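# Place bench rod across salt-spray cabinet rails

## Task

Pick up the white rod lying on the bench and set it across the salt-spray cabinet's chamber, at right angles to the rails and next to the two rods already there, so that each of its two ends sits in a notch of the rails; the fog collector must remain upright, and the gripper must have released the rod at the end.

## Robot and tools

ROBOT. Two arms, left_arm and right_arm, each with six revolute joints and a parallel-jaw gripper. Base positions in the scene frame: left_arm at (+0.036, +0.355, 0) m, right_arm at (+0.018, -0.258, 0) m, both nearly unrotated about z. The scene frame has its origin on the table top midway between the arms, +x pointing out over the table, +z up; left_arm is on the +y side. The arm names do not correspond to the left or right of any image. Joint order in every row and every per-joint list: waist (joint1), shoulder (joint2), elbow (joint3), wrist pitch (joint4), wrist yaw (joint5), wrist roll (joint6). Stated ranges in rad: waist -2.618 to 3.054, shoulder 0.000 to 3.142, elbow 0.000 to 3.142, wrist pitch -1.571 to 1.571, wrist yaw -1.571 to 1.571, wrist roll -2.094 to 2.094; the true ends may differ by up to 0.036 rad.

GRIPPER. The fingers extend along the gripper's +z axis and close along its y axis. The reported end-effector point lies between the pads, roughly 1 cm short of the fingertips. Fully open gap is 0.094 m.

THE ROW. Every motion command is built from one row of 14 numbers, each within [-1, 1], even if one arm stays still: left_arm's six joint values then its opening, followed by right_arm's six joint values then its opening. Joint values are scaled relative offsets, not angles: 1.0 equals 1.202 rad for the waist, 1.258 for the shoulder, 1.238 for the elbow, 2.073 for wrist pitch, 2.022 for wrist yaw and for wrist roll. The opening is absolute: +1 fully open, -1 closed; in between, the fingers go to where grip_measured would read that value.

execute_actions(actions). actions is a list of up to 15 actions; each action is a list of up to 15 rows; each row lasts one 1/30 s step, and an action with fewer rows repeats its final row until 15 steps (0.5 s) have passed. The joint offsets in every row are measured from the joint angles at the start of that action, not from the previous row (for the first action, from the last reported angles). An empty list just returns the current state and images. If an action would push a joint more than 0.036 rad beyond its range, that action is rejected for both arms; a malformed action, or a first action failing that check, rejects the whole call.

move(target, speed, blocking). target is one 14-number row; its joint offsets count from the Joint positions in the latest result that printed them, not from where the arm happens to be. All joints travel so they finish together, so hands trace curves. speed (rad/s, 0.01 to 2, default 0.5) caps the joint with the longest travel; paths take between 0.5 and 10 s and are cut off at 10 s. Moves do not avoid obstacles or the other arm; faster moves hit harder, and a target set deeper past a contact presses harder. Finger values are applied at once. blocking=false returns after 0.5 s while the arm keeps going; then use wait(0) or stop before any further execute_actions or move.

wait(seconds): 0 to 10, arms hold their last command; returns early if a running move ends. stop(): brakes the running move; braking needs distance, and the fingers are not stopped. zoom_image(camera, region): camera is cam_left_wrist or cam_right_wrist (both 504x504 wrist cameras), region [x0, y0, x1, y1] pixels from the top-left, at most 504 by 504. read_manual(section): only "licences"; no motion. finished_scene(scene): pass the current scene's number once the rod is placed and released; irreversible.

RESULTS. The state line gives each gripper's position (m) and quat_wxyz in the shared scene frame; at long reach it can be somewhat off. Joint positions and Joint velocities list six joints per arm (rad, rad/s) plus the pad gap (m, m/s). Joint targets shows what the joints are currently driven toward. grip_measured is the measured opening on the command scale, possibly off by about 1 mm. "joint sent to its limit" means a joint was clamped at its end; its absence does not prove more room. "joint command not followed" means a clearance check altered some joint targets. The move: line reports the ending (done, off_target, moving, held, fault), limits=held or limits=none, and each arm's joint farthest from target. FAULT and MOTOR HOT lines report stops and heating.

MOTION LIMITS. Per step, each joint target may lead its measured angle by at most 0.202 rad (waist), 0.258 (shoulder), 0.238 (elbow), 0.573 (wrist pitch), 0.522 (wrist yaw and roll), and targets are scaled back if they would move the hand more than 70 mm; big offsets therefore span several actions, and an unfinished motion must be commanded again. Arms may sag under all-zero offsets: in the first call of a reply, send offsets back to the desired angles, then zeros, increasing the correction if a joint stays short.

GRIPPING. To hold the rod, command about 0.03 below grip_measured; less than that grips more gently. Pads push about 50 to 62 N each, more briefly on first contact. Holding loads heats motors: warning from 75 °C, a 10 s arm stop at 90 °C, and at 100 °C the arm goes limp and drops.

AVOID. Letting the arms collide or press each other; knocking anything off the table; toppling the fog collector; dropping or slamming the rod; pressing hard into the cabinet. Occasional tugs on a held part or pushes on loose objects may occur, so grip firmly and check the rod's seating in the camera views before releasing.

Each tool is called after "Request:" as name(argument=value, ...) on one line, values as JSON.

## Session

Request:
execute_actions(actions=[])

Scene clock: 0.00 s.
left_arm: end_effector_position=(+0.1416, +0.0116, +0.3651) grip_measured=+1.000 end_effector_quat_wxyz=(+0.574, +0.571, +0.580, -0.092) | right_arm: end_effector_position=(+0.2333, -0.3523, +0.2580) grip_measured=+1.000 end_effector_quat_wxyz=(+0.484, +0.633, +0.588, -0.139)
Joint names: [waist, shoulder, elbow, wrist pitch, wrist yaw, wrist roll]
Joint positions: left_arm=[-1.419  1.133  1.268 -0.531 -0.57   0.397  0.094] | right_arm=[ 0.263  1.047  1.07  -1.29   1.028  1.763  0.094]
Joint velocities: left_arm=[ 0.012 -0.012 -0.027 -0.007 -0.022 -0.022  0.   ] | right_arm=[ 0.002 -0.007 -0.012  0.007 -0.066 -0.022  0.   ]
Motor temperatures (°C, as the motors report them): left_arm=[23 32 28 26 22 23] | right_arm=[23 23 23 26 21 23]
Joint targets: left_arm=[-1.419 1.126 1.274 -0.534 -0.571 0.389] | right_arm=[0.263 1.042 1.080 -1.295 1.048 1.760]
camera_calibration (this result's frames):
cam_left_wrist: T_world_to_cam=[[-0.642404, -0.215019, -0.735584, 0.369462], [0.221422, 0.866823, -0.446756, 0.170264], [0.733682, -0.449872, -0.50924, 0.20605], [0, 0, 0, 1]] pos_world=[0.048468, 0.024549, 0.452766]
cam_right_wrist: T_world_to_cam=[[-0.885618, -0.178263, -0.428838, 0.258475], [-0.0682783, 0.963341, -0.259445, 0.46181], [0.459367, -0.200489, -0.865324, 0.151974], [0, 0, 0, 1]] pos_world=[0.19063, -0.368335, 0.362165]

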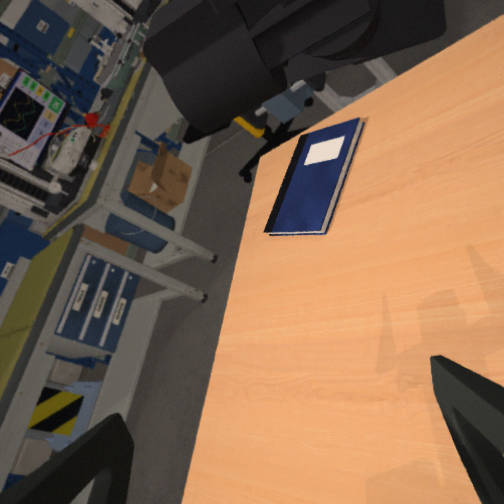

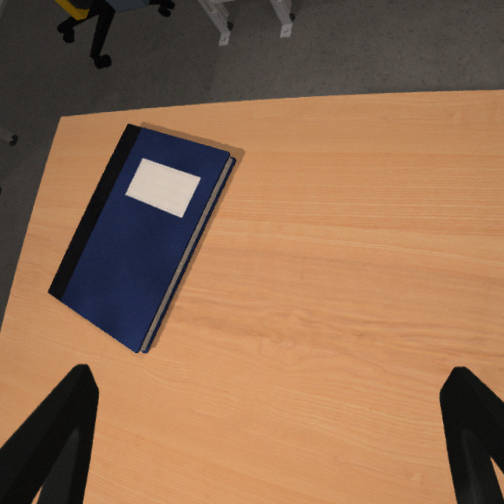

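Request:
move(target=[0.931,0.093,0.309,-0.274,0.282,-0.196,1, 0,0.122,0.428,0.531,-0.508,-0.872,1], speed=1.0)

Scene clock: 22.40 s.
left_arm: end_effector_position=(+0.3335, +0.2206, +0.3599) grip_measured=+1.000 end_effector_quat_wxyz=(+0.419, +0.196, +0.882, -0.085) | right_arm: end_effector_position=(+0.3739, -0.1527, +0.5548) grip_measured=+1.000 end_effector_quat_wxyz=(+0.758, -0.088, +0.637, +0.110)
Joint names: [waist, shoulder, elbow, wrist pitch, wrist yaw, wrist roll]
Joint positions: left_arm=[-0.308  1.231  1.627 -1.083 -0.011  0.01   0.094] | right_arm=[ 0.263  1.192  1.578 -0.211  0.009  0.005  0.094]
Joint velocities: left_arm=[ 0.017  0.007  0.002  0.037 -0.022 -0.007  0.   ] | right_arm=[-0.012  0.002  0.012 -0.022  0.022 -0.037  0.   ]
Motor temperatures (°C, as the motors report them): left_arm=[23 32 31 30 23 23] | right_arm=[23 24 24 26 21 23]
Joint targets: left_arm=[-0.300 1.250 1.650 -1.099 0.001 0.001] | right_arm=[0.263 1.201 1.600 -0.190 0.001 -0.000]
move: off_target (left_arm, right_arm); limits=none; left_arm: farthest joint: the elbow, 0.024 radians from its target (0.383 radians at the start); right_arm: farthest joint: the elbow, 0.022 radians from its target (0.529 radians at the start)
camera_calibration (this result's frames):
cam_left_wrist: T_world_to_cam=[[-0.514455, -0.825355, -0.232648, 0.444729], [-0.700664, 0.560999, -0.440852, 0.317137], [0.494374, -0.0637906, -0.866905, 0.279979], [0, 0, 0, 1]] pos_world=[0.312585, 0.207006, 0.485991]
cam_right_wrist: T_world_to_cam=[[0.275634, -0.961017, 0.0217106, -0.257854], [-0.480154, -0.157211, -0.862981, 0.673876], [0.832753, 0.227443, -0.504769, 0.109927], [0, 0, 0, 1]] pos_world=[0.303096, -0.166864, 0.642629]

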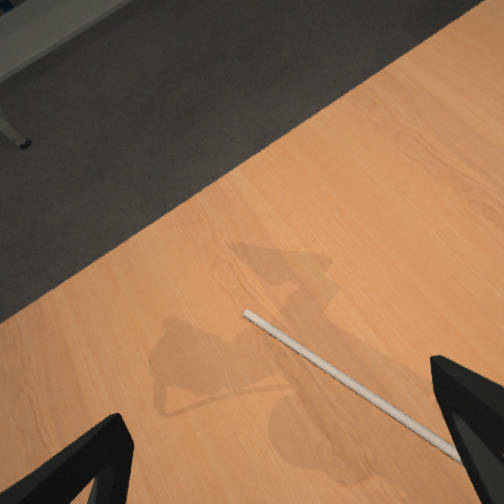

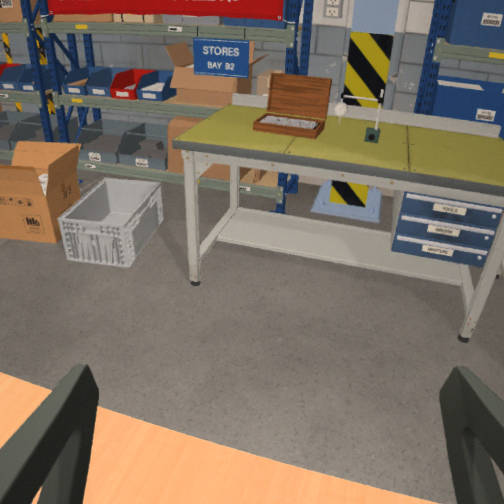

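Request:
move(target=[0.88,0.015,0.0186,0.137,0,0,1, 0.917,0.007,0.018,0.01,0,0,1], speed=1.0)

Scene clock: 51.07 s.
left_arm: end_effector_position=(+0.3291, +0.5680, +0.4183) grip_measured=+1.000 end_effector_quat_wxyz=(+0.520, -0.254, +0.797, +0.174) | right_arm: end_effector_position=(+0.0865, +0.1069, +0.5549) grip_measured=+1.000 end_effector_quat_wxyz=(+0.590, -0.407, +0.497, +0.489)
Joint names: [waist, shoulder, elbow, wrist pitch, wrist yaw, wrist roll]
Joint positions: left_arm=[ 0.744  1.231  1.627 -0.807 -0.012  0.01   0.094] | right_arm=[ 1.358  1.192  1.578 -0.211  0.006  0.004  0.094]
Joint velocities: left_arm=[-0.017 -0.017 -0.002  0.007 -0.11  -0.066  0.   ] | right_arm=[-0.007 -0.012  0.007 -0.095 -0.007  0.022  0.   ]
Motor temperatures (°C, as the motors report them): left_arm=[23 32 32 31 23 23] | right_arm=[23 24 25 28 21 23]
Joint targets: left_arm=[0.750 1.249 1.650 -0.799 -0.011 0.010] | right_arm=[1.365 1.201 1.600 -0.190 0.009 0.005]
move: off_target (left_arm, right_arm); limits=none; left_arm: farthest joint: the elbow, 0.023 radians from its target (0.023 radians at the start); right_arm: farthest joint: the elbow, 0.022 radians from its target (0.022 radians at the start)
camera_calibration (this result's frames):
cam_left_wrist: T_world_to_cam=[[0.517628, -0.816044, -0.257165, 0.40808], [-0.709771, -0.241702, -0.661669, 0.696151], [0.477793, 0.525026, -0.704316, -0.0420433], [0, 0, 0, 1]] pos_world=[0.302962, 0.523347, 0.535953]
cam_right_wrist: T_world_to_cam=[[0.980882, -0.193256, 0.0228553, -0.0727976], [-0.0781731, -0.498852, -0.863154, 0.578583], [0.178211, 0.844866, -0.504423, 0.280752], [0, 0, 0, 1]] pos_world=[0.0666022, 0.0373606, 0.642688]

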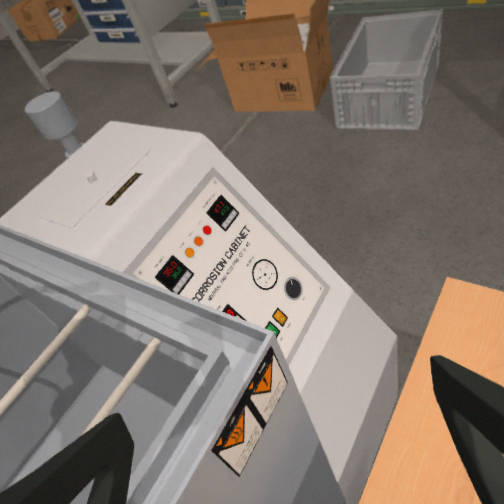

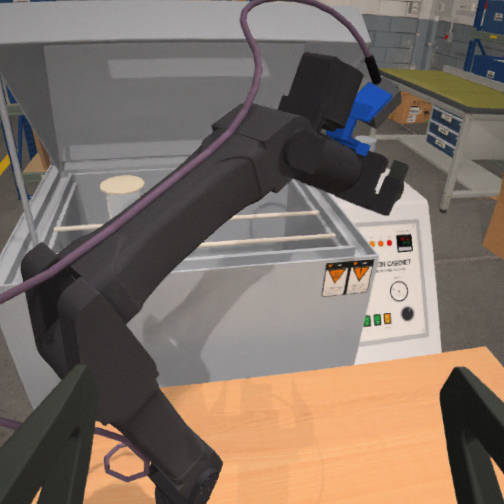

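Request:
zoom_image(camera="cam_left_wrist", region=[0, 230, 280, 504])

Request:
zoom_image(camera="cam_right_wrist", region=[0, 150, 400, 320])

Region (0, 230, 280, 504) of cam_left_wrist's 504x504 image, scaled by 1.800, with more detail than that image has; it fills the top 493 rows of this view, and the rest is white.

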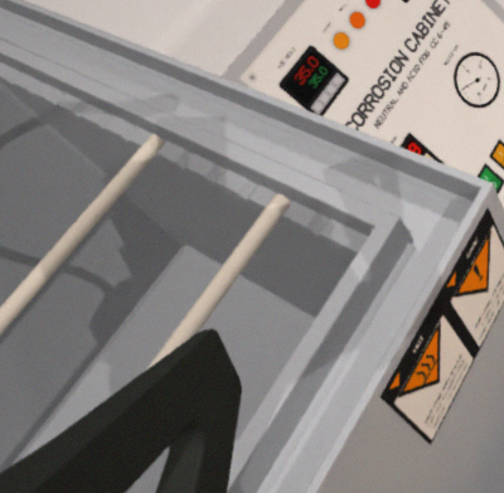

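Region (0, 150, 400, 320) of cam_right_wrist's 504x504 image, scaled by 1.260, with more detail than that image has; it fills the top 214 rows of this view, and the rest is white.

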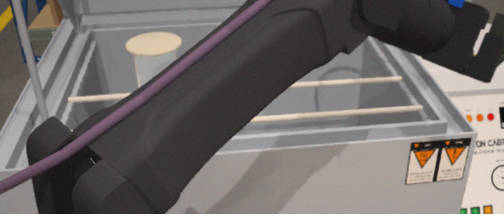

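Request:
move(target=[0.467,0.0946,0.2407,-0.2427,0,0,1, 0.006,0.007,0.018,0.01,0,0,1], speed=0.8)

Scene clock: 128.00 s.
left_arm: end_effector_position=(+0.1552, +0.6488, +0.3935) grip_measured=+1.000 end_effector_quat_wxyz=(+0.338, -0.503, +0.760, +0.234) | right_arm: end_effector_position=(+0.0865, +0.1069, +0.5549) grip_measured=+1.000 end_effector_quat_wxyz=(+0.590, -0.407, +0.497, +0.489)
Joint names: [waist, shoulder, elbow, wrist pitch, wrist yaw, wrist roll]
Joint positions: left_arm=[ 1.299  1.331  1.902 -1.294 -0.013  0.01   0.094] | right_arm=[ 1.358  1.192  1.578 -0.211  0.006  0.004  0.094]
Joint velocities: left_arm=[-0.007 -0.007 -0.002  0.051 -0.037  0.022  0.   ] | right_arm=[-0.002 -0.012  0.007 -0.022  0.037 -0.095  0.   ]
Motor temperatures (°C, as the motors report them): left_arm=[23 30 33 36 22 23] | right_arm=[23 23 26 30 21 23]
Joint targets: left_arm=[1.306 1.350 1.925 -1.310 -0.012 0.010] | right_arm=[1.365 1.201 1.600 -0.190 0.006 0.004]
move: off_target (left_arm, right_arm); limits=none; left_arm: farthest joint: the elbow, 0.023 radians from its target (0.298 radians at the start); right_arm: farthest joint: the elbow, 0.022 radians from its target (0.022 radians at the start)
camera_calibration (this result's frames):
cam_left_wrist: T_world_to_cam=[[0.840447, -0.491083, -0.229098, 0.285753], [-0.540928, -0.735053, -0.408772, 0.770281], [0.0323419, 0.467477, -0.883413, 0.158139], [0, 0, 0, 1]] pos_world=[0.171392, 0.632599, 0.520038]
cam_right_wrist: T_world_to_cam=[[0.980882, -0.193256, 0.0228553, -0.0727976], [-0.0781731, -0.498852, -0.863154, 0.578583], [0.178211, 0.844866, -0.504423, 0.280752], [0, 0, 0, 1]] pos_world=[0.0666022, 0.0373606, 0.642688]

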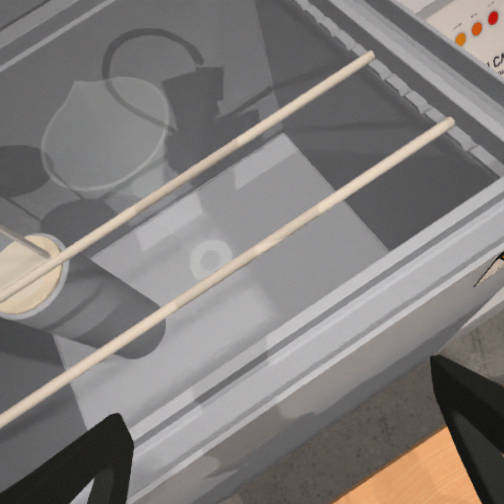

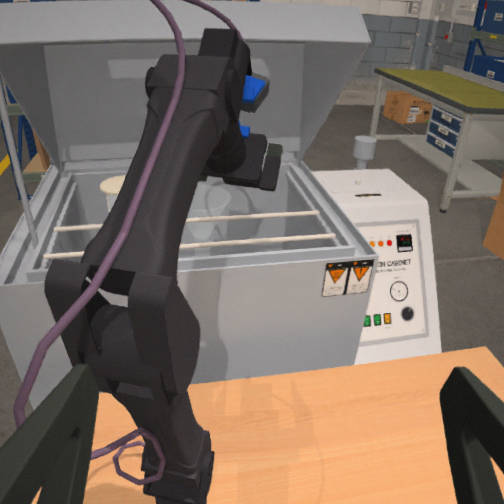

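Request:
zoom_image(camera="cam_left_wrist", region=[0, 60, 250, 440])

Request:
zoom_image(camera="cam_left_wrist", region=[300, 0, 504, 200])

Region (0, 60, 250, 440) of cam_left_wrist's 504x504 image, scaled by 1.326, with more detail than that image has; it fills the left 332 columns of this view, and the rest is white.

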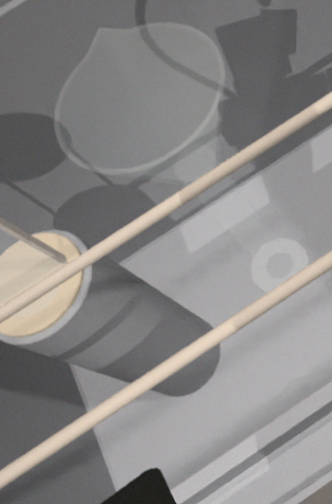

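Region (300, 0, 504, 200) of cam_left_wrist's 504x504 image, scaled by 2.471, with more detail than that image has; it fills the top 494 rows of this view, and the rest is white.

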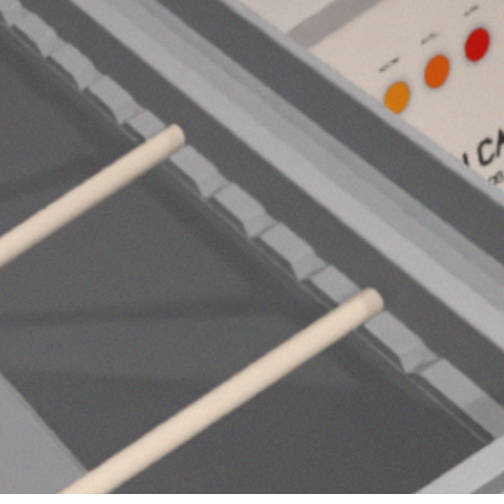

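Request:
zoom_image(camera="cam_right_wrist", region=[30, 150, 350, 300])

Region (30, 150, 350, 300) of cam_right_wrist's 504x504 image, scaled by 1.575, with more detail than that image has; it fills the top 236 rows of this view, and the rest is white.

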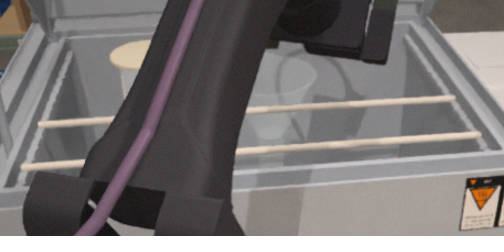

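Request:
move(target=[-0.915,0.0946,-0.065,0,0.006,0.5,1, -0.963,0.007,0.018,0.01,0,0,1], speed=1.2)

Scene clock: 249.97 s.
left_arm: end_effector_position=(+0.3763, +0.3843, +0.3366) grip_measured=+1.000 end_effector_quat_wxyz=(+0.281, +0.427, +0.841, +0.176) | right_arm: end_effector_position=(+0.3792, -0.1726, +0.5549) grip_measured=+1.000 end_effector_quat_wxyz=(+0.761, -0.070, +0.639, +0.088)
Joint names: [waist, shoulder, elbow, wrist pitch, wrist yaw, wrist roll]
Joint positions: left_arm=[ 0.204  1.435  1.833 -1.293 -0.009  1.02   0.094] | right_arm=[ 0.208  1.192  1.578 -0.211  0.009  0.004  0.094]
Joint velocities: left_arm=[-0.027  0.007 -0.007  0.007 -0.066 -0.051  0.   ] | right_arm=[-0.007 -0.002 -0.002 -0.051 -0.11  -0.037  0.   ]
Motor temperatures (°C, as the motors report them): left_arm=[23 29 32 34 22 23] | right_arm=[23 23 26 31 21 23]
Joint targets: left_arm=[0.199 1.449 1.821 -1.294 -0.001 1.020] | right_arm=[0.201 1.201 1.600 -0.190 0.007 0.004]
move: off_target (right_arm); limits=none; left_arm: farthest joint: the shoulder, 0.015 radians from its target (0.119 radians at the start); right_arm: farthest joint: the elbow, 0.022 radians from its target (0.022 radians at the start)
camera_calibration (this result's frames):
cam_left_wrist: T_world_to_cam=[[-0.690388, -0.350858, -0.632663, 0.614977], [-0.542074, 0.830021, 0.131227, -0.110609], [0.479081, 0.433548, -0.763228, 0.0287677], [0, 0, 0, 1]] pos_world=[0.350833, 0.295105, 0.425545]
cam_right_wrist: T_world_to_cam=[[0.221581, -0.974886, 0.0223253, -0.26064], [-0.487738, -0.130625, -0.863162, 0.680935], [0.844401, 0.180372, -0.504433, 0.0973667], [0, 0, 0, 1]] pos_world=[0.307654, -0.18271, 0.642691]

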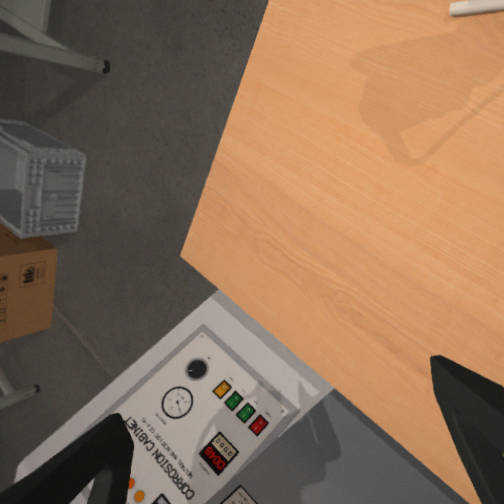

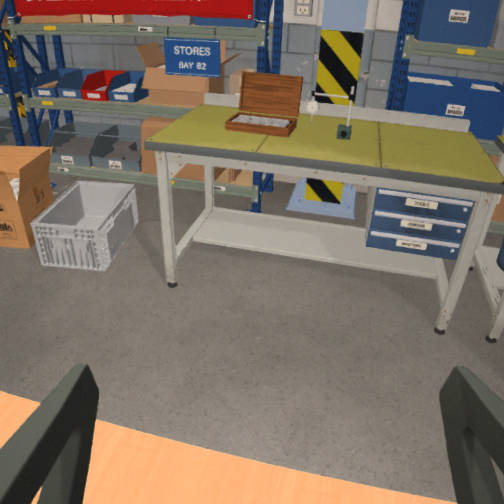

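Request:
move(target=[-0.796,0.2424,-0.318,0.003,0.0045,0.437,1, -0.256,0.007,0.018,0.01,0,0,1], speed=1.0)

Scene clock: 263.87 s.
left_arm: end_effector_position=(+0.2380, +0.1134, +0.1193) grip_measured=+1.000 end_effector_quat_wxyz=(-0.000, +0.984, +0.181, +0.005) | right_arm: end_effector_position=(+0.3885, -0.2826, +0.5549) grip_measured=+1.000 end_effector_quat_wxyz=(+0.766, +0.025, +0.642, -0.025)
Joint names: [waist, shoulder, elbow, wrist pitch, wrist yaw, wrist roll]
Joint positions: left_arm=[-0.757  1.732  1.447 -1.281 -0.01   1.896  0.094] | right_arm=[-0.09   1.192  1.578 -0.211  0.009  0.004  0.094]
Joint velocities: left_arm=[-0.007 -0.002 -0.017 -0.037  0.022 -0.007  0.   ] | right_arm=[ 0.012  0.007 -0.007  0.022 -0.051 -0.037  0.   ]
Motor temperatures (°C, as the motors report them): left_arm=[23 29 31 34 22 23] | right_arm=[23 23 26 31 21 23]
Joint targets: left_arm=[-0.753 1.740 1.439 -1.287 0.000 1.904] | right_arm=[-0.100 1.201 1.600 -0.190 0.009 0.004]
move: off_target (right_arm); limits=none; left_arm: farthest joint: the wrist yaw, 0.010 radians from its target (0.009 radians at the start); right_arm: farthest joint: the elbow, 0.022 radians from its target (0.022 radians at the start)
camera_calibration (this result's frames):
cam_left_wrist: T_world_to_cam=[[-0.112849, 0.99273, -0.0418556, -0.0733001], [0.907847, 0.120137, 0.401722, -0.22905], [0.40383, 0.00733549, -0.914805, 0.130978], [0, 0, 0, 1]] pos_world=[0.146778, 0.0993239, 0.208766]
cam_right_wrist: T_world_to_cam=[[-0.0739836, -0.997007, 0.0224578, -0.261396], [-0.504609, 0.0180021, -0.86316, 0.71964], [0.860172, -0.0751921, -0.504431, 0.0310358], [0, 0, 0, 1]] pos_world=[0.317102, -0.271235, 0.64269]

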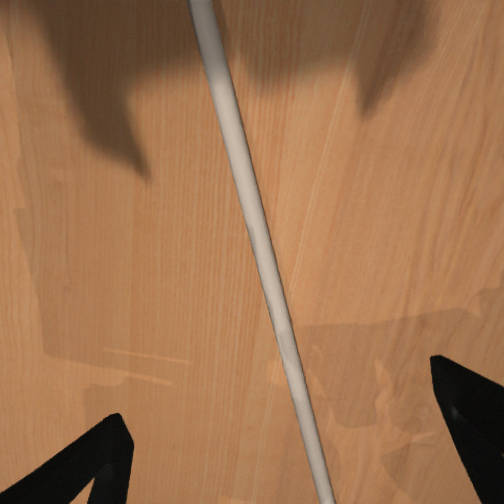

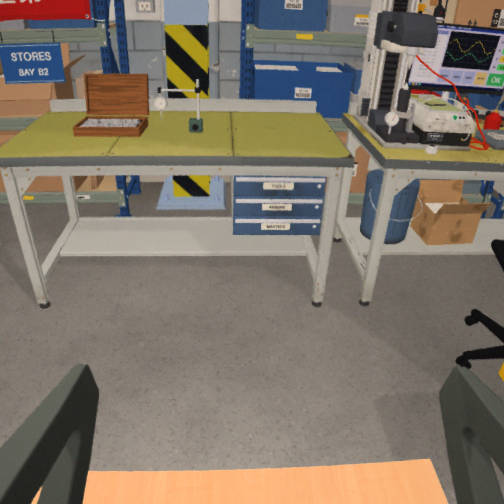

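Request:
move(target=[0.003,0.084,-0.2471,0.1958,0.005,0,0.0, 0,0.007,0.018,0.01,0,0,1], speed=0.3)

Scene clock: 286.57 s.
left_arm: end_effector_position=(+0.2421, +0.1084, +0.0217) grip_measured=+0.002 end_effector_quat_wxyz=(+0.010, +0.983, +0.181, +0.011) | right_arm: end_effector_position=(+0.3885, -0.2826, +0.5549) grip_measured=+1.000 end_effector_quat_wxyz=(+0.766, +0.025, +0.642, -0.025)
Joint names: [waist, shoulder, elbow, wrist pitch, wrist yaw, wrist roll]
Joint positions: left_arm=[-0.757  1.82   1.154 -0.875 -0.01   1.896  0.047] | right_arm=[-0.09   1.192  1.578 -0.211  0.009  0.004  0.094]
Joint velocities: left_arm=[-0.002 -0.007  0.002  0.007 -0.007 -0.051  0.001] | right_arm=[ 0.002 -0.007 -0.002 -0.022  0.022 -0.022  0.   ]
Motor temperatures (°C, as the motors report them): left_arm=[23 31 31 31 23 23] | right_arm=[23 23 26 31 21 23]
Joint targets: left_arm=[-0.753 1.838 1.141 -0.875 0.001 1.896] | right_arm=[-0.090 1.201 1.600 -0.190 0.009 0.004]
move: off_target (right_arm); limits=none; left_arm: farthest joint: the shoulder, 0.017 radians from its target (0.105 radians at the start); right_arm: farthest joint: the elbow, 0.022 radians from its target (0.022 radians at the start)
camera_calibration (this result's frames):
cam_left_wrist: T_world_to_cam=[[-0.111662, 0.991792, -0.0622949, -0.0716905], [0.901568, 0.127472, 0.413431, -0.192533], [0.417978, -0.00999848, -0.908402, 0.0384294], [0, 0, 0, 1]] pos_world=[0.149513, 0.0960288, 0.110042]
cam_right_wrist: T_world_to_cam=[[-0.0739836, -0.997007, 0.0224578, -0.261396], [-0.504609, 0.0180021, -0.86316, 0.71964], [0.860172, -0.0751921, -0.504431, 0.0310358], [0, 0, 0, 1]] pos_world=[0.317102, -0.271235, 0.64269]

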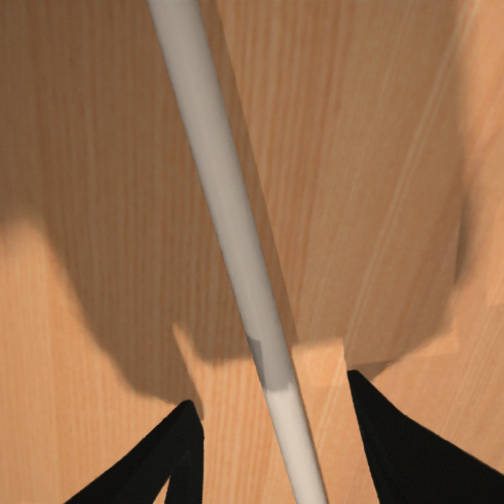

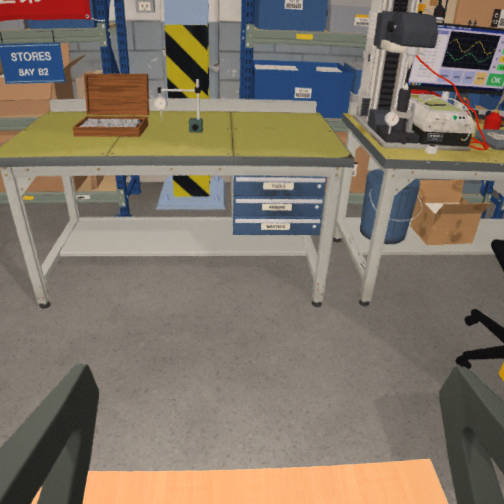

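Request:
move(target=[0.003,0.028,-0.0105,0,0.005,0,0.0, 0,0.007,0.018,0.01,0,0,1], speed=0.08)

Scene clock: 294.10 s.
left_arm: end_effector_position=(+0.2421, +0.1084, +0.0189) grip_measured=+0.002 end_effector_quat_wxyz=(+0.008, +0.983, +0.181, +0.010) | right_arm: end_effector_position=(+0.3885, -0.2826, +0.5549) grip_measured=+1.000 end_effector_quat_wxyz=(+0.766, +0.025, +0.642, -0.025)
Joint names: [waist, shoulder, elbow, wrist pitch, wrist yaw, wrist roll]
Joint positions: left_arm=[-0.757  1.83   1.154 -0.872 -0.01   1.896  0.047] | right_arm=[-0.09   1.192  1.578 -0.211  0.009  0.004  0.094]
Joint velocities: left_arm=[-0.002 -0.002 -0.017 -0.007  0.007 -0.095 -0.   ] | right_arm=[-0.002 -0.002 -0.002 -0.095 -0.007 -0.022  0.   ]
Motor temperatures (°C, as the motors report them): left_arm=[23 31 31 30 23 23] | right_arm=[23 23 26 31 21 23]
Joint targets: left_arm=[-0.753 1.856 1.141 -0.875 0.001 1.896] | right_arm=[-0.090 1.201 1.600 -0.190 0.009 0.004]
move: off_target (left_arm, right_arm); limits=none; left_arm: farthest joint: the shoulder, 0.025 radians from its target (0.035 radians at the start); right_arm: farthest joint: the elbow, 0.022 radians from its target (0.022 radians at the start)
camera_calibration (this result's frames):
cam_left_wrist: T_world_to_cam=[[-0.111894, 0.992073, -0.0571871, -0.0720113], [0.903167, 0.125531, 0.410526, -0.191432], [0.414451, -0.00571401, -0.910054, 0.0362787], [0, 0, 0, 1]] pos_world=[0.149802, 0.0956785, 0.107485]
cam_right_wrist: T_world_to_cam=[[-0.0739836, -0.997007, 0.0224578, -0.261396], [-0.504609, 0.0180021, -0.86316, 0.71964], [0.860172, -0.0751921, -0.504431, 0.0310358], [0, 0, 0, 1]] pos_world=[0.317102, -0.271235, 0.64269]

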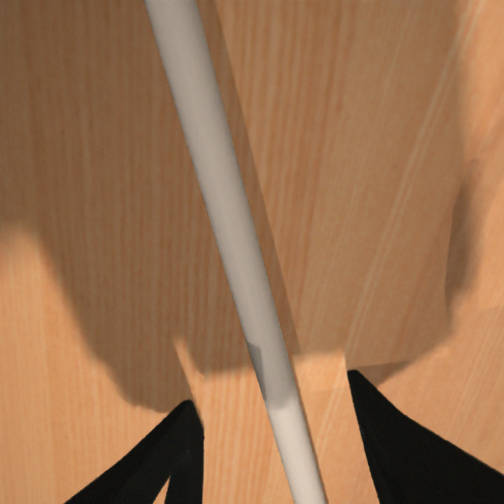

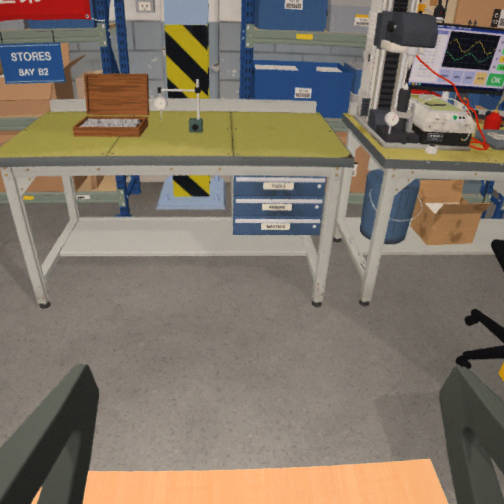

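Request:
execute_actions(actions=[[[0.003,0.012,-0.005,0,0,0,-0.2,0,0.007,0.018,0.01,0,0,1],[0.003,0.012,-0.005,0,0,0,-0.35,0,0.007,0.018,0.01,0,0,1],[0.003,0.012,-0.005,0,0,0,-0.5,0,0.007,0.018,0.01,0,0,1],[0.003,0.012,-0.005,0,0,0,-0.6,0,0.007,0.018,0.01,0,0,1],[0.003,0.012,-0.005,0,0,0,-0.68,0,0.007,0.018,0.01,0,0,1],[0.003,0.012,-0.005,0,0,0,-0.74,0,0.007,0.018,0.01,0,0,1],[0.003,0.012,-0.005,0,0,0,-0.78,0,0.007,0.018,0.01,0,0,1],[0.003,0.012,-0.005,0,0,0,-0.81,0,0.007,0.018,0.01,0,0,1],[0.003,0.012,-0.005,0,0,0,-0.83,0,0.007,0.018,0.01,0,0,1],[0.003,0.012,-0.005,0,0,0,-0.85,0,0.007,0.018,0.01,0,0,1],[0.003,0.012,-0.005,0,0,0,-0.87,0,0.007,0.018,0.01,0,0,1]],[[0,0,0,0,0,0,-0.87,0,0,0,0,0,0,1]]])

Scene clock: 303.70 s.
left_arm: end_effector_position=(+0.2430, +0.1074, +0.0189) grip_measured=-0.831 end_effector_quat_wxyz=(+0.010, +0.983, +0.181, +0.011) | right_arm: end_effector_position=(+0.3885, -0.2826, +0.5549) grip_measured=+1.000 end_effector_quat_wxyz=(+0.766, +0.025, +0.642, -0.025)
Joint names: [waist, shoulder, elbow, wrist pitch, wrist yaw, wrist roll]
Joint positions: left_arm=[-0.757  1.83   1.154 -0.866 -0.01   1.896  0.008] | right_arm=[-0.09   1.192  1.578 -0.211  0.009  0.004  0.094]
Joint velocities: left_arm=[ 0.012 -0.017 -0.007 -0.051  0.022  0.007  0.001] | right_arm=[-0.002  0.017 -0.002 -0.051 -0.037 -0.007  0.   ]
Motor temperatures (°C, as the motors report them): left_arm=[23 31 31 30 23 23] | right_arm=[23 23 26 31 21 23]
Joint targets: left_arm=[-0.757 1.830 1.154 -0.866 -0.010 1.896] | right_arm=[-0.090 1.192 1.578 -0.211 0.009 0.004]
camera_calibration (this result's frames):
cam_left_wrist: T_world_to_cam=[[-0.11167, 0.991824, -0.0617682, -0.0707971], [0.901546, 0.12726, 0.413546, -0.192027], [0.418025, -0.00950625, -0.908386, 0.0354158], [0, 0, 0, 1]] pos_world=[0.150411, 0.0949922, 0.10721]
cam_right_wrist: T_world_to_cam=[[-0.0739836, -0.997007, 0.0224578, -0.261396], [-0.504609, 0.0180021, -0.86316, 0.71964], [0.860172, -0.0751921, -0.504431, 0.0310358], [0, 0, 0, 1]] pos_world=[0.317102, -0.271235, 0.64269]

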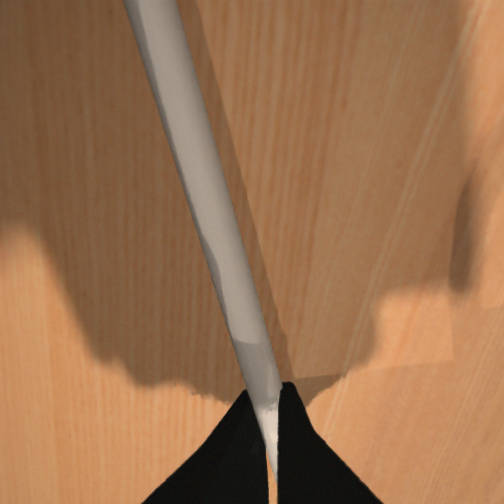

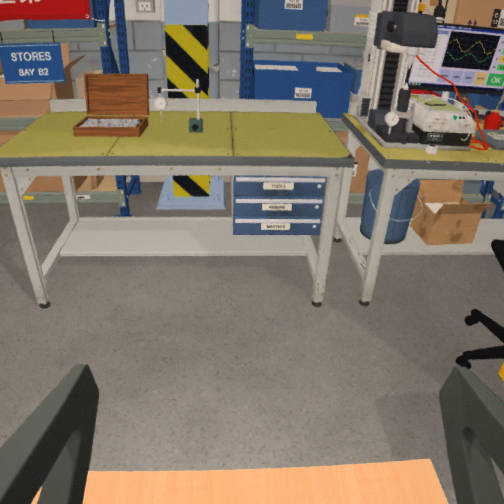

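Request:
move(target=[0,-0.072,0.130,-0.115,0,0,-0.87, 0,0.007,0.018,0.01,0,0,1], speed=0.3)

Scene clock: 379.33 s.
left_arm: end_effector_position=(+0.2420, +0.1087, +0.0717) grip_measured=-0.831 end_effector_quat_wxyz=(+0.007, +0.983, +0.181, +0.010) | right_arm: end_effector_position=(+0.3885, -0.2826, +0.5549) grip_measured=+1.000 end_effector_quat_wxyz=(+0.766, +0.025, +0.642, -0.025)
Joint names: [waist, shoulder, elbow, wrist pitch, wrist yaw, wrist roll]
Joint positions: left_arm=[-0.757  1.764  1.294 -1.079 -0.01   1.896  0.008] | right_arm=[-0.09   1.192  1.578 -0.211  0.009  0.004  0.094]
Joint velocities: left_arm=[-0.017 -0.002 -0.007  0.051  0.007 -0.022  0.001] | right_arm=[ 0.002  0.007 -0.017  0.007 -0.051  0.037  0.   ]
Motor temperatures (°C, as the motors report them): left_arm=[23 34 31 28 22 23] | right_arm=[23 23 25 30 21 23]
Joint targets: left_arm=[-0.757 1.739 1.314 -1.104 -0.010 1.896] | right_arm=[-0.090 1.201 1.600 -0.190 0.009 0.004]
move: off_target (left_arm, right_arm); limits=none; left_arm: farthest joint: the wrist pitch, 0.026 radians from its target (0.238 radians at the start); right_arm: farthest joint: the elbow, 0.022 radians from its target (0.022 radians at the start)
camera_calibration (this result's frames):
cam_left_wrist: T_world_to_cam=[[-0.111919, 0.992149, -0.055814, -0.0693491], [0.903221, 0.124984, 0.410573, -0.213068], [0.414325, -0.00446175, -0.910118, 0.084247], [0, 0, 0, 1]] pos_world=[0.149781, 0.0958107, 0.160284]
cam_right_wrist: T_world_to_cam=[[-0.0739836, -0.997007, 0.0224578, -0.261396], [-0.504609, 0.0180021, -0.86316, 0.71964], [0.860172, -0.0751921, -0.504431, 0.0310358], [0, 0, 0, 1]] pos_world=[0.317102, -0.271235, 0.64269]

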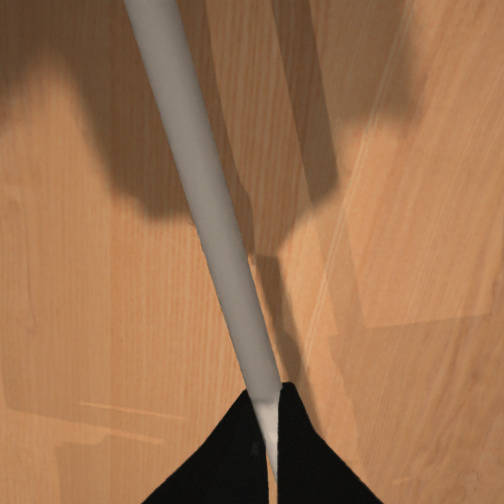

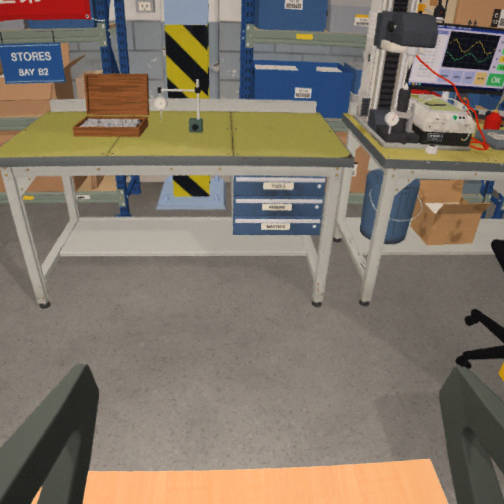

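Request:
move(target=[0.925,-0.390,0.3096,-0.1627,-0.0386,-0.2315,-0.87, 0.241,0.007,0.018,0.01,0,0,1], speed=0.6)

Scene clock: 396.40 s.
left_arm: end_effector_position=(+0.3057, +0.4340, +0.3018) grip_measured=-0.831 end_effector_quat_wxyz=(+0.144, +0.542, +0.798, +0.223) | right_arm: end_effector_position=(+0.3807, -0.1791, +0.5549) grip_measured=+1.000 end_effector_quat_wxyz=(+0.762, -0.065, +0.639, +0.082)
Joint names: [waist, shoulder, elbow, wrist pitch, wrist yaw, wrist roll]
Joint positions: left_arm=[ 0.349  1.294  1.657 -1.403 -0.09   1.442  0.008] | right_arm=[ 0.19   1.192  1.578 -0.211  0.009  0.004  0.094]
Joint velocities: left_arm=[ 0.007  0.007  0.002 -0.051 -0.051 -0.037  0.   ] | right_arm=[ 0.002  0.002  0.002  0.095  0.007 -0.007  0.   ]
Motor temperatures (°C, as the motors report them): left_arm=[23 35 32 27 22 23] | right_arm=[23 23 26 30 21 23]
Joint targets: left_arm=[0.355 1.274 1.677 -1.416 -0.088 1.428] | right_arm=[0.200 1.201 1.600 -0.190 0.009 0.004]
move: off_target (left_arm, right_arm); limits=none; left_arm: farthest joint: the shoulder, 0.021 radians from its target (0.491 radians at the start); right_arm: farthest joint: the elbow, 0.022 radians from its target (0.022 radians at the start)
camera_calibration (this result's frames):
cam_left_wrist: T_world_to_cam=[[-0.845649, -0.065554, -0.529698, 0.454214], [-0.348614, 0.819331, 0.455154, -0.337802], [0.404161, 0.569561, -0.71572, -0.0359252], [0, 0, 0, 1]] pos_world=[0.280863, 0.327008, 0.368636]
cam_right_wrist: T_world_to_cam=[[0.204429, -0.978624, 0.0224578, -0.261522], [-0.489932, -0.122152, -0.86316, 0.68316], [0.847452, 0.165452, -0.504431, 0.0934523], [0, 0, 0, 1]] pos_world=[0.308968, -0.187944, 0.64269]

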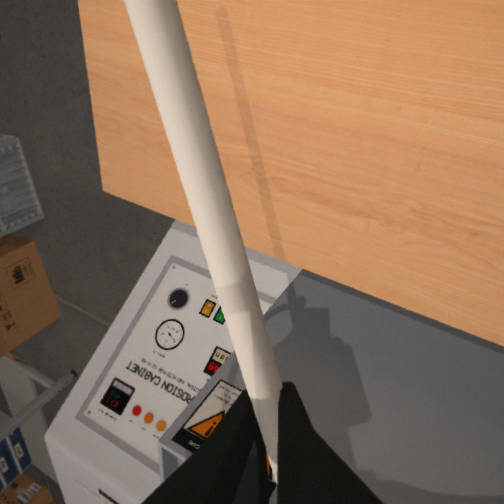

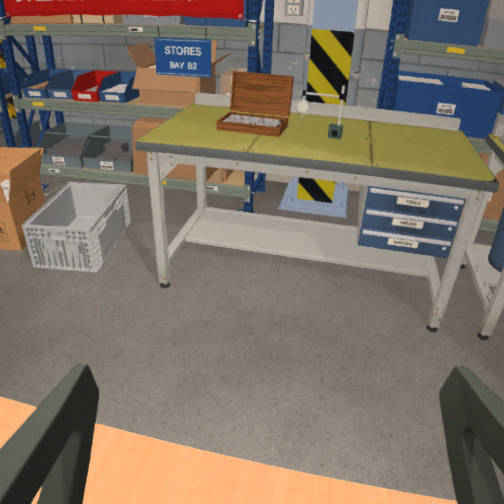

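Request:
move(target=[0.987,-0.016,0.016,-0.006,0,0,-0.87, 0.983,0.007,0.018,0.01,0,0,1], speed=0.6)

Scene clock: 404.97 s.
left_arm: end_effector_position=(+0.0640, +0.6350, +0.3018) grip_measured=-0.830 end_effector_quat_wxyz=(-0.008, +0.006, +0.964, +0.266) | right_arm: end_effector_position=(+0.0847, +0.1072, +0.5549) grip_measured=+1.000 end_effector_quat_wxyz=(+0.589, -0.408, +0.497, +0.490)
Joint names: [waist, shoulder, elbow, wrist pitch, wrist yaw, wrist roll]
Joint positions: left_arm=[ 1.53   1.294  1.657 -1.403 -0.097  1.442  0.008] | right_arm=[ 1.364  1.192  1.578 -0.211  0.008  0.004  0.094]
Joint velocities: left_arm=[-0.017 -0.002 -0.002  0.037  0.037 -0.007 -0.   ] | right_arm=[ 0.002  0.017 -0.007  0.037 -0.022 -0.066  0.   ]
Motor temperatures (°C, as the motors report them): left_arm=[23 33 32 28 22 23] | right_arm=[23 23 26 31 21 23]
Joint targets: left_arm=[1.536 1.274 1.677 -1.415 -0.090 1.442] | right_arm=[1.371 1.201 1.600 -0.190 0.009 0.004]
move: off_target (right_arm); limits=none; left_arm: farthest joint: the shoulder, 0.020 radians from its target (0.020 radians at the start); right_arm: farthest joint: the elbow, 0.022 radians from its target (0.022 radians at the start)
camera_calibration (this result's frames):
cam_left_wrist: T_world_to_cam=[[-0.262008, -0.807485, -0.528507, 0.696466], [-0.887216, -0.0139448, 0.461144, -0.0249847], [-0.379737, 0.589724, -0.712759, -0.0162223], [0, 0, 0, 1]] pos_world=[0.154153, 0.571604, 0.368046]
cam_right_wrist: T_world_to_cam=[[0.981625, -0.189486, 0.022524, -0.0712941], [-0.0765364, -0.499098, -0.863159, 0.578497], [0.174798, 0.845575, -0.504429, 0.281007], [0, 0, 0, 1]] pos_world=[0.0651406, 0.0376047, 0.64269]

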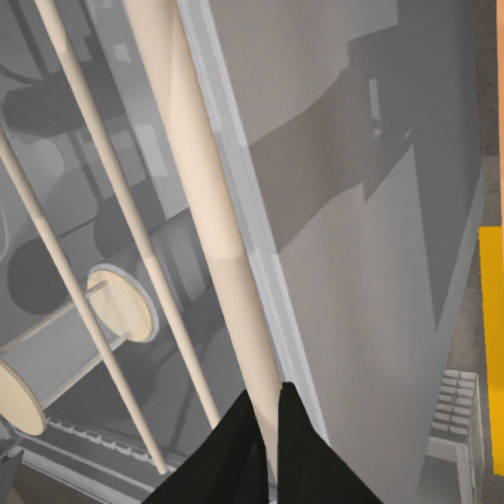

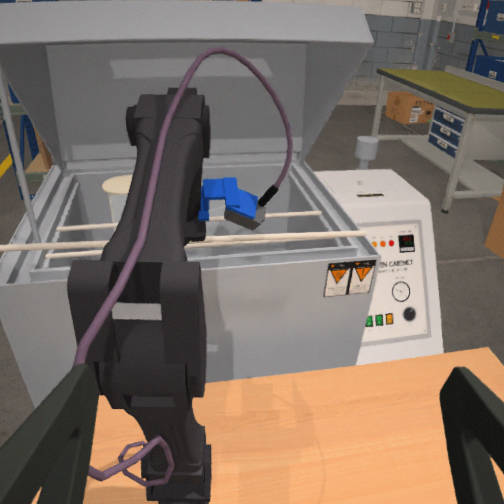

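Request:
move(target=[-0.01,0.541,0.421,0.1347,0.0163,0,-0.87, 0,0.007,0.018,0.01,0,0,1], speed=0.4)

Scene clock: 437.83 s.
left_arm: end_effector_position=(+0.1024, +0.8462, +0.2602) grip_measured=-0.830 end_effector_quat_wxyz=(+0.006, +0.006, +0.953, +0.302) | right_arm: end_effector_position=(+0.0847, +0.1072, +0.5549) grip_measured=+1.000 end_effector_quat_wxyz=(+0.589, -0.408, +0.497, +0.490)
Joint names: [waist, shoulder, elbow, wrist pitch, wrist yaw, wrist roll]
Joint positions: left_arm=[ 1.53   1.971  2.147 -1.137 -0.082  1.442  0.008] | right_arm=[ 1.364  1.192  1.578 -0.211  0.008  0.004  0.094]
Joint velocities: left_arm=[ 0.012 -0.002 -0.002  0.037  0.007  0.007 -0.   ] | right_arm=[-0.017  0.007 -0.002 -0.022  0.037  0.037  0.   ]
Motor temperatures (°C, as the motors report them): left_arm=[23 31 33 29 22 23] | right_arm=[23 23 26 31 21 23]
Joint targets: left_arm=[1.518 1.975 2.178 -1.124 -0.064 1.442] | right_arm=[1.364 1.201 1.600 -0.190 0.008 0.004]
move: off_target (left_arm, right_arm); limits=none; left_arm: farthest joint: the elbow, 0.031 radians from its target (0.522 radians at the start); right_arm: farthest joint: the elbow, 0.022 radians from its target (0.022 radians at the start)
camera_calibration (this result's frames):
cam_left_wrist: T_world_to_cam=[[-0.253973, -0.76278, -0.594697, 0.833572], [-0.899152, -0.0403664, 0.435771, 0.0613649], [-0.356403, 0.645397, -0.675603, -0.215055], [0, 0, 0, 1]] pos_world=[0.190235, 0.777105, 0.32369]
cam_right_wrist: T_world_to_cam=[[0.981625, -0.189486, 0.022524, -0.0712941], [-0.0765364, -0.499098, -0.863159, 0.578497], [0.174798, 0.845575, -0.504429, 0.281007], [0, 0, 0, 1]] pos_world=[0.0651406, 0.0376047, 0.64269]

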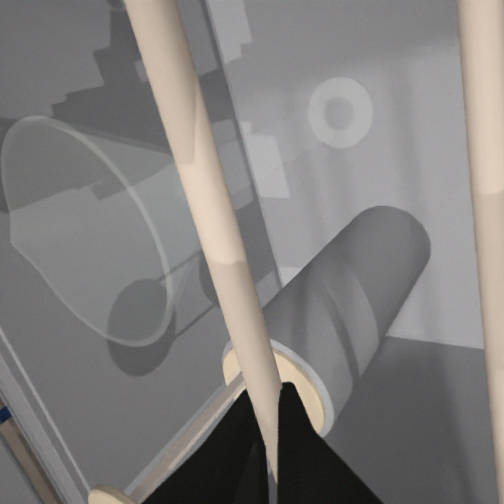

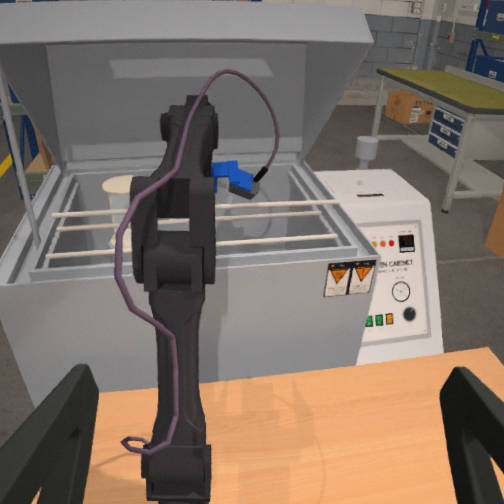

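Request:
zoom_image(camera="cam_right_wrist", region=[20, 190, 120, 270])

Request:
zoom_image(camera="cam_right_wrist", region=[270, 180, 370, 260])

Region (20, 190, 120, 270) of cam_right_wrist's 504x504 image, scaled by 5.040, with more detail than that image has; it fills the top 403 rows of this view, and the rest is white.

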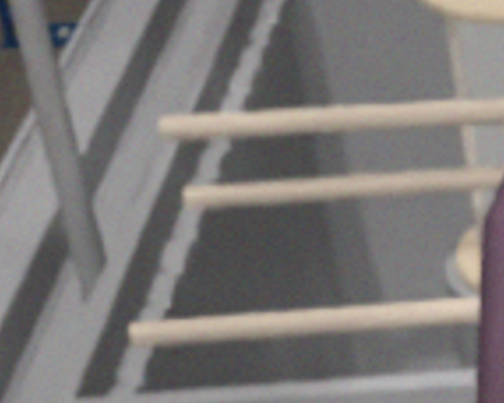

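Region (270, 180, 370, 260) of cam_right_wrist's 504x504 image, scaled by 5.040, with more detail than that image has; it fills the top 403 rows of this view, and the rest is white.

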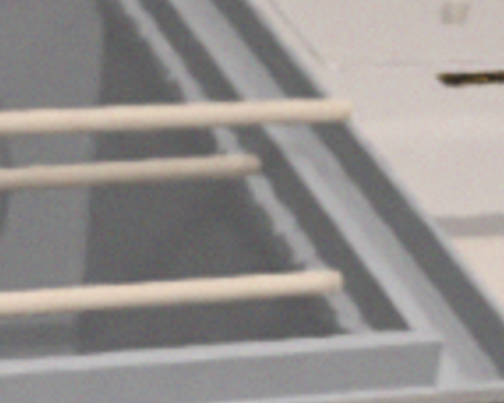

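Request:
move(target=[0.0324,0.038,-0.022,0.019,0,0,-0.87, 0,0.007,0.018,0.01,0,0,1], speed=0.1)

Request:
zoom_image(camera="cam_right_wrist", region=[20, 190, 120, 270])

Request:
zoom_image(camera="cam_right_wrist", region=[270, 180, 370, 260])

Scene clock: 496.93 s.
left_arm: end_effector_position=(+0.0869, +0.8566, +0.2352) grip_measured=-0.830 end_effector_quat_wxyz=(-0.002, -0.009, +0.959, +0.284) | right_arm: end_effector_position=(+0.0847, +0.1072, +0.5549) grip_measured=+1.000 end_effector_quat_wxyz=(+0.589, -0.408, +0.497, +0.490)
Joint names: [waist, shoulder, elbow, wrist pitch, wrist yaw, wrist roll]
Joint positions: left_arm=[ 1.563  2.014  2.125 -1.111 -0.082  1.442  0.008] | right_arm=[ 1.364  1.192  1.578 -0.211  0.008  0.004  0.094]
Joint velocities: left_arm=[-0.007 -0.017 -0.012 -0.037  0.022 -0.037 -0.   ] | right_arm=[-0.007  0.017 -0.002  0.007 -0.007 -0.081  0.   ]
Motor temperatures (°C, as the motors report them): left_arm=[23 37 35 31 23 23] | right_arm=[23 23 27 31 21 23]
Joint targets: left_arm=[1.569 2.019 2.120 -1.098 -0.082 1.442] | right_arm=[1.364 1.201 1.600 -0.190 0.008 0.004]
move: off_target (right_arm); limits=none; left_arm: farthest joint: the wrist pitch, 0.013 radians from its target (0.039 radians at the start); right_arm: farthest joint: the elbow, 0.022 radians from its target (0.022 radians at the start)
camera_calibration (this result's frames):
cam_left_wrist: T_world_to_cam=[[-0.231177, -0.792805, -0.563929, 0.839244], [-0.894915, -0.0541168, 0.442943, 0.0684784], [-0.381685, 0.607067, -0.696983, -0.204076], [0, 0, 0, 1]] pos_world=[0.177404, 0.79295, 0.300705]
cam_right_wrist: T_world_to_cam=[[0.981625, -0.189486, 0.022524, -0.0712941], [-0.0765364, -0.499098, -0.863159, 0.578497], [0.174798, 0.845575, -0.504429, 0.281007], [0, 0, 0, 1]] pos_world=[0.0651406, 0.0376047, 0.64269]

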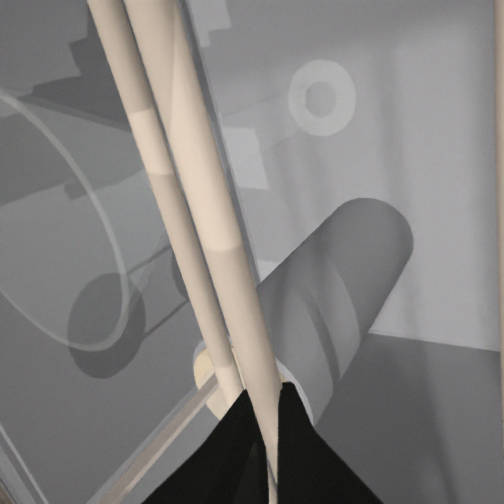

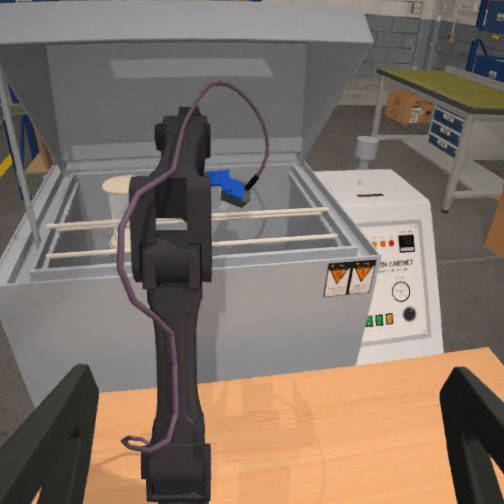

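Region (20, 190, 120, 270) of cam_right_wrist's 504x504 image, scaled by 5.040, with more detail than that image has; it fills the top 403 rows of this view, and the rest is white.

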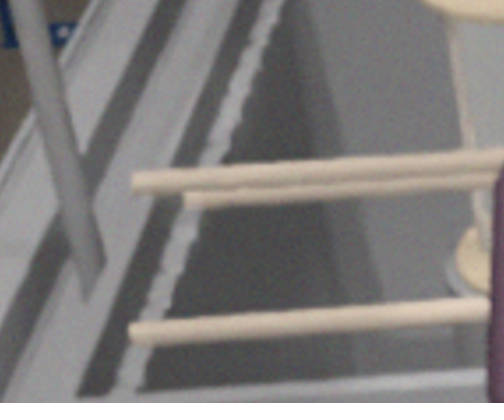

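Region (270, 180, 370, 260) of cam_right_wrist's 504x504 image, scaled by 5.040, with more detail than that image has; it fills the top 403 rows of this view, and the rest is white.

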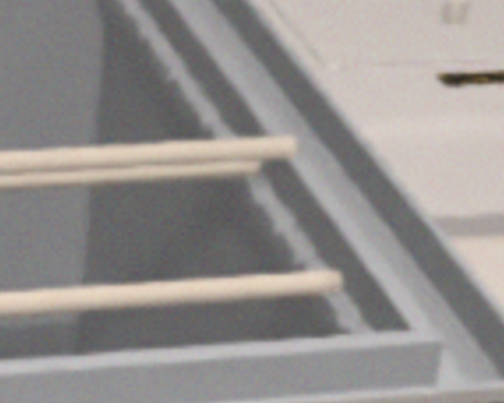

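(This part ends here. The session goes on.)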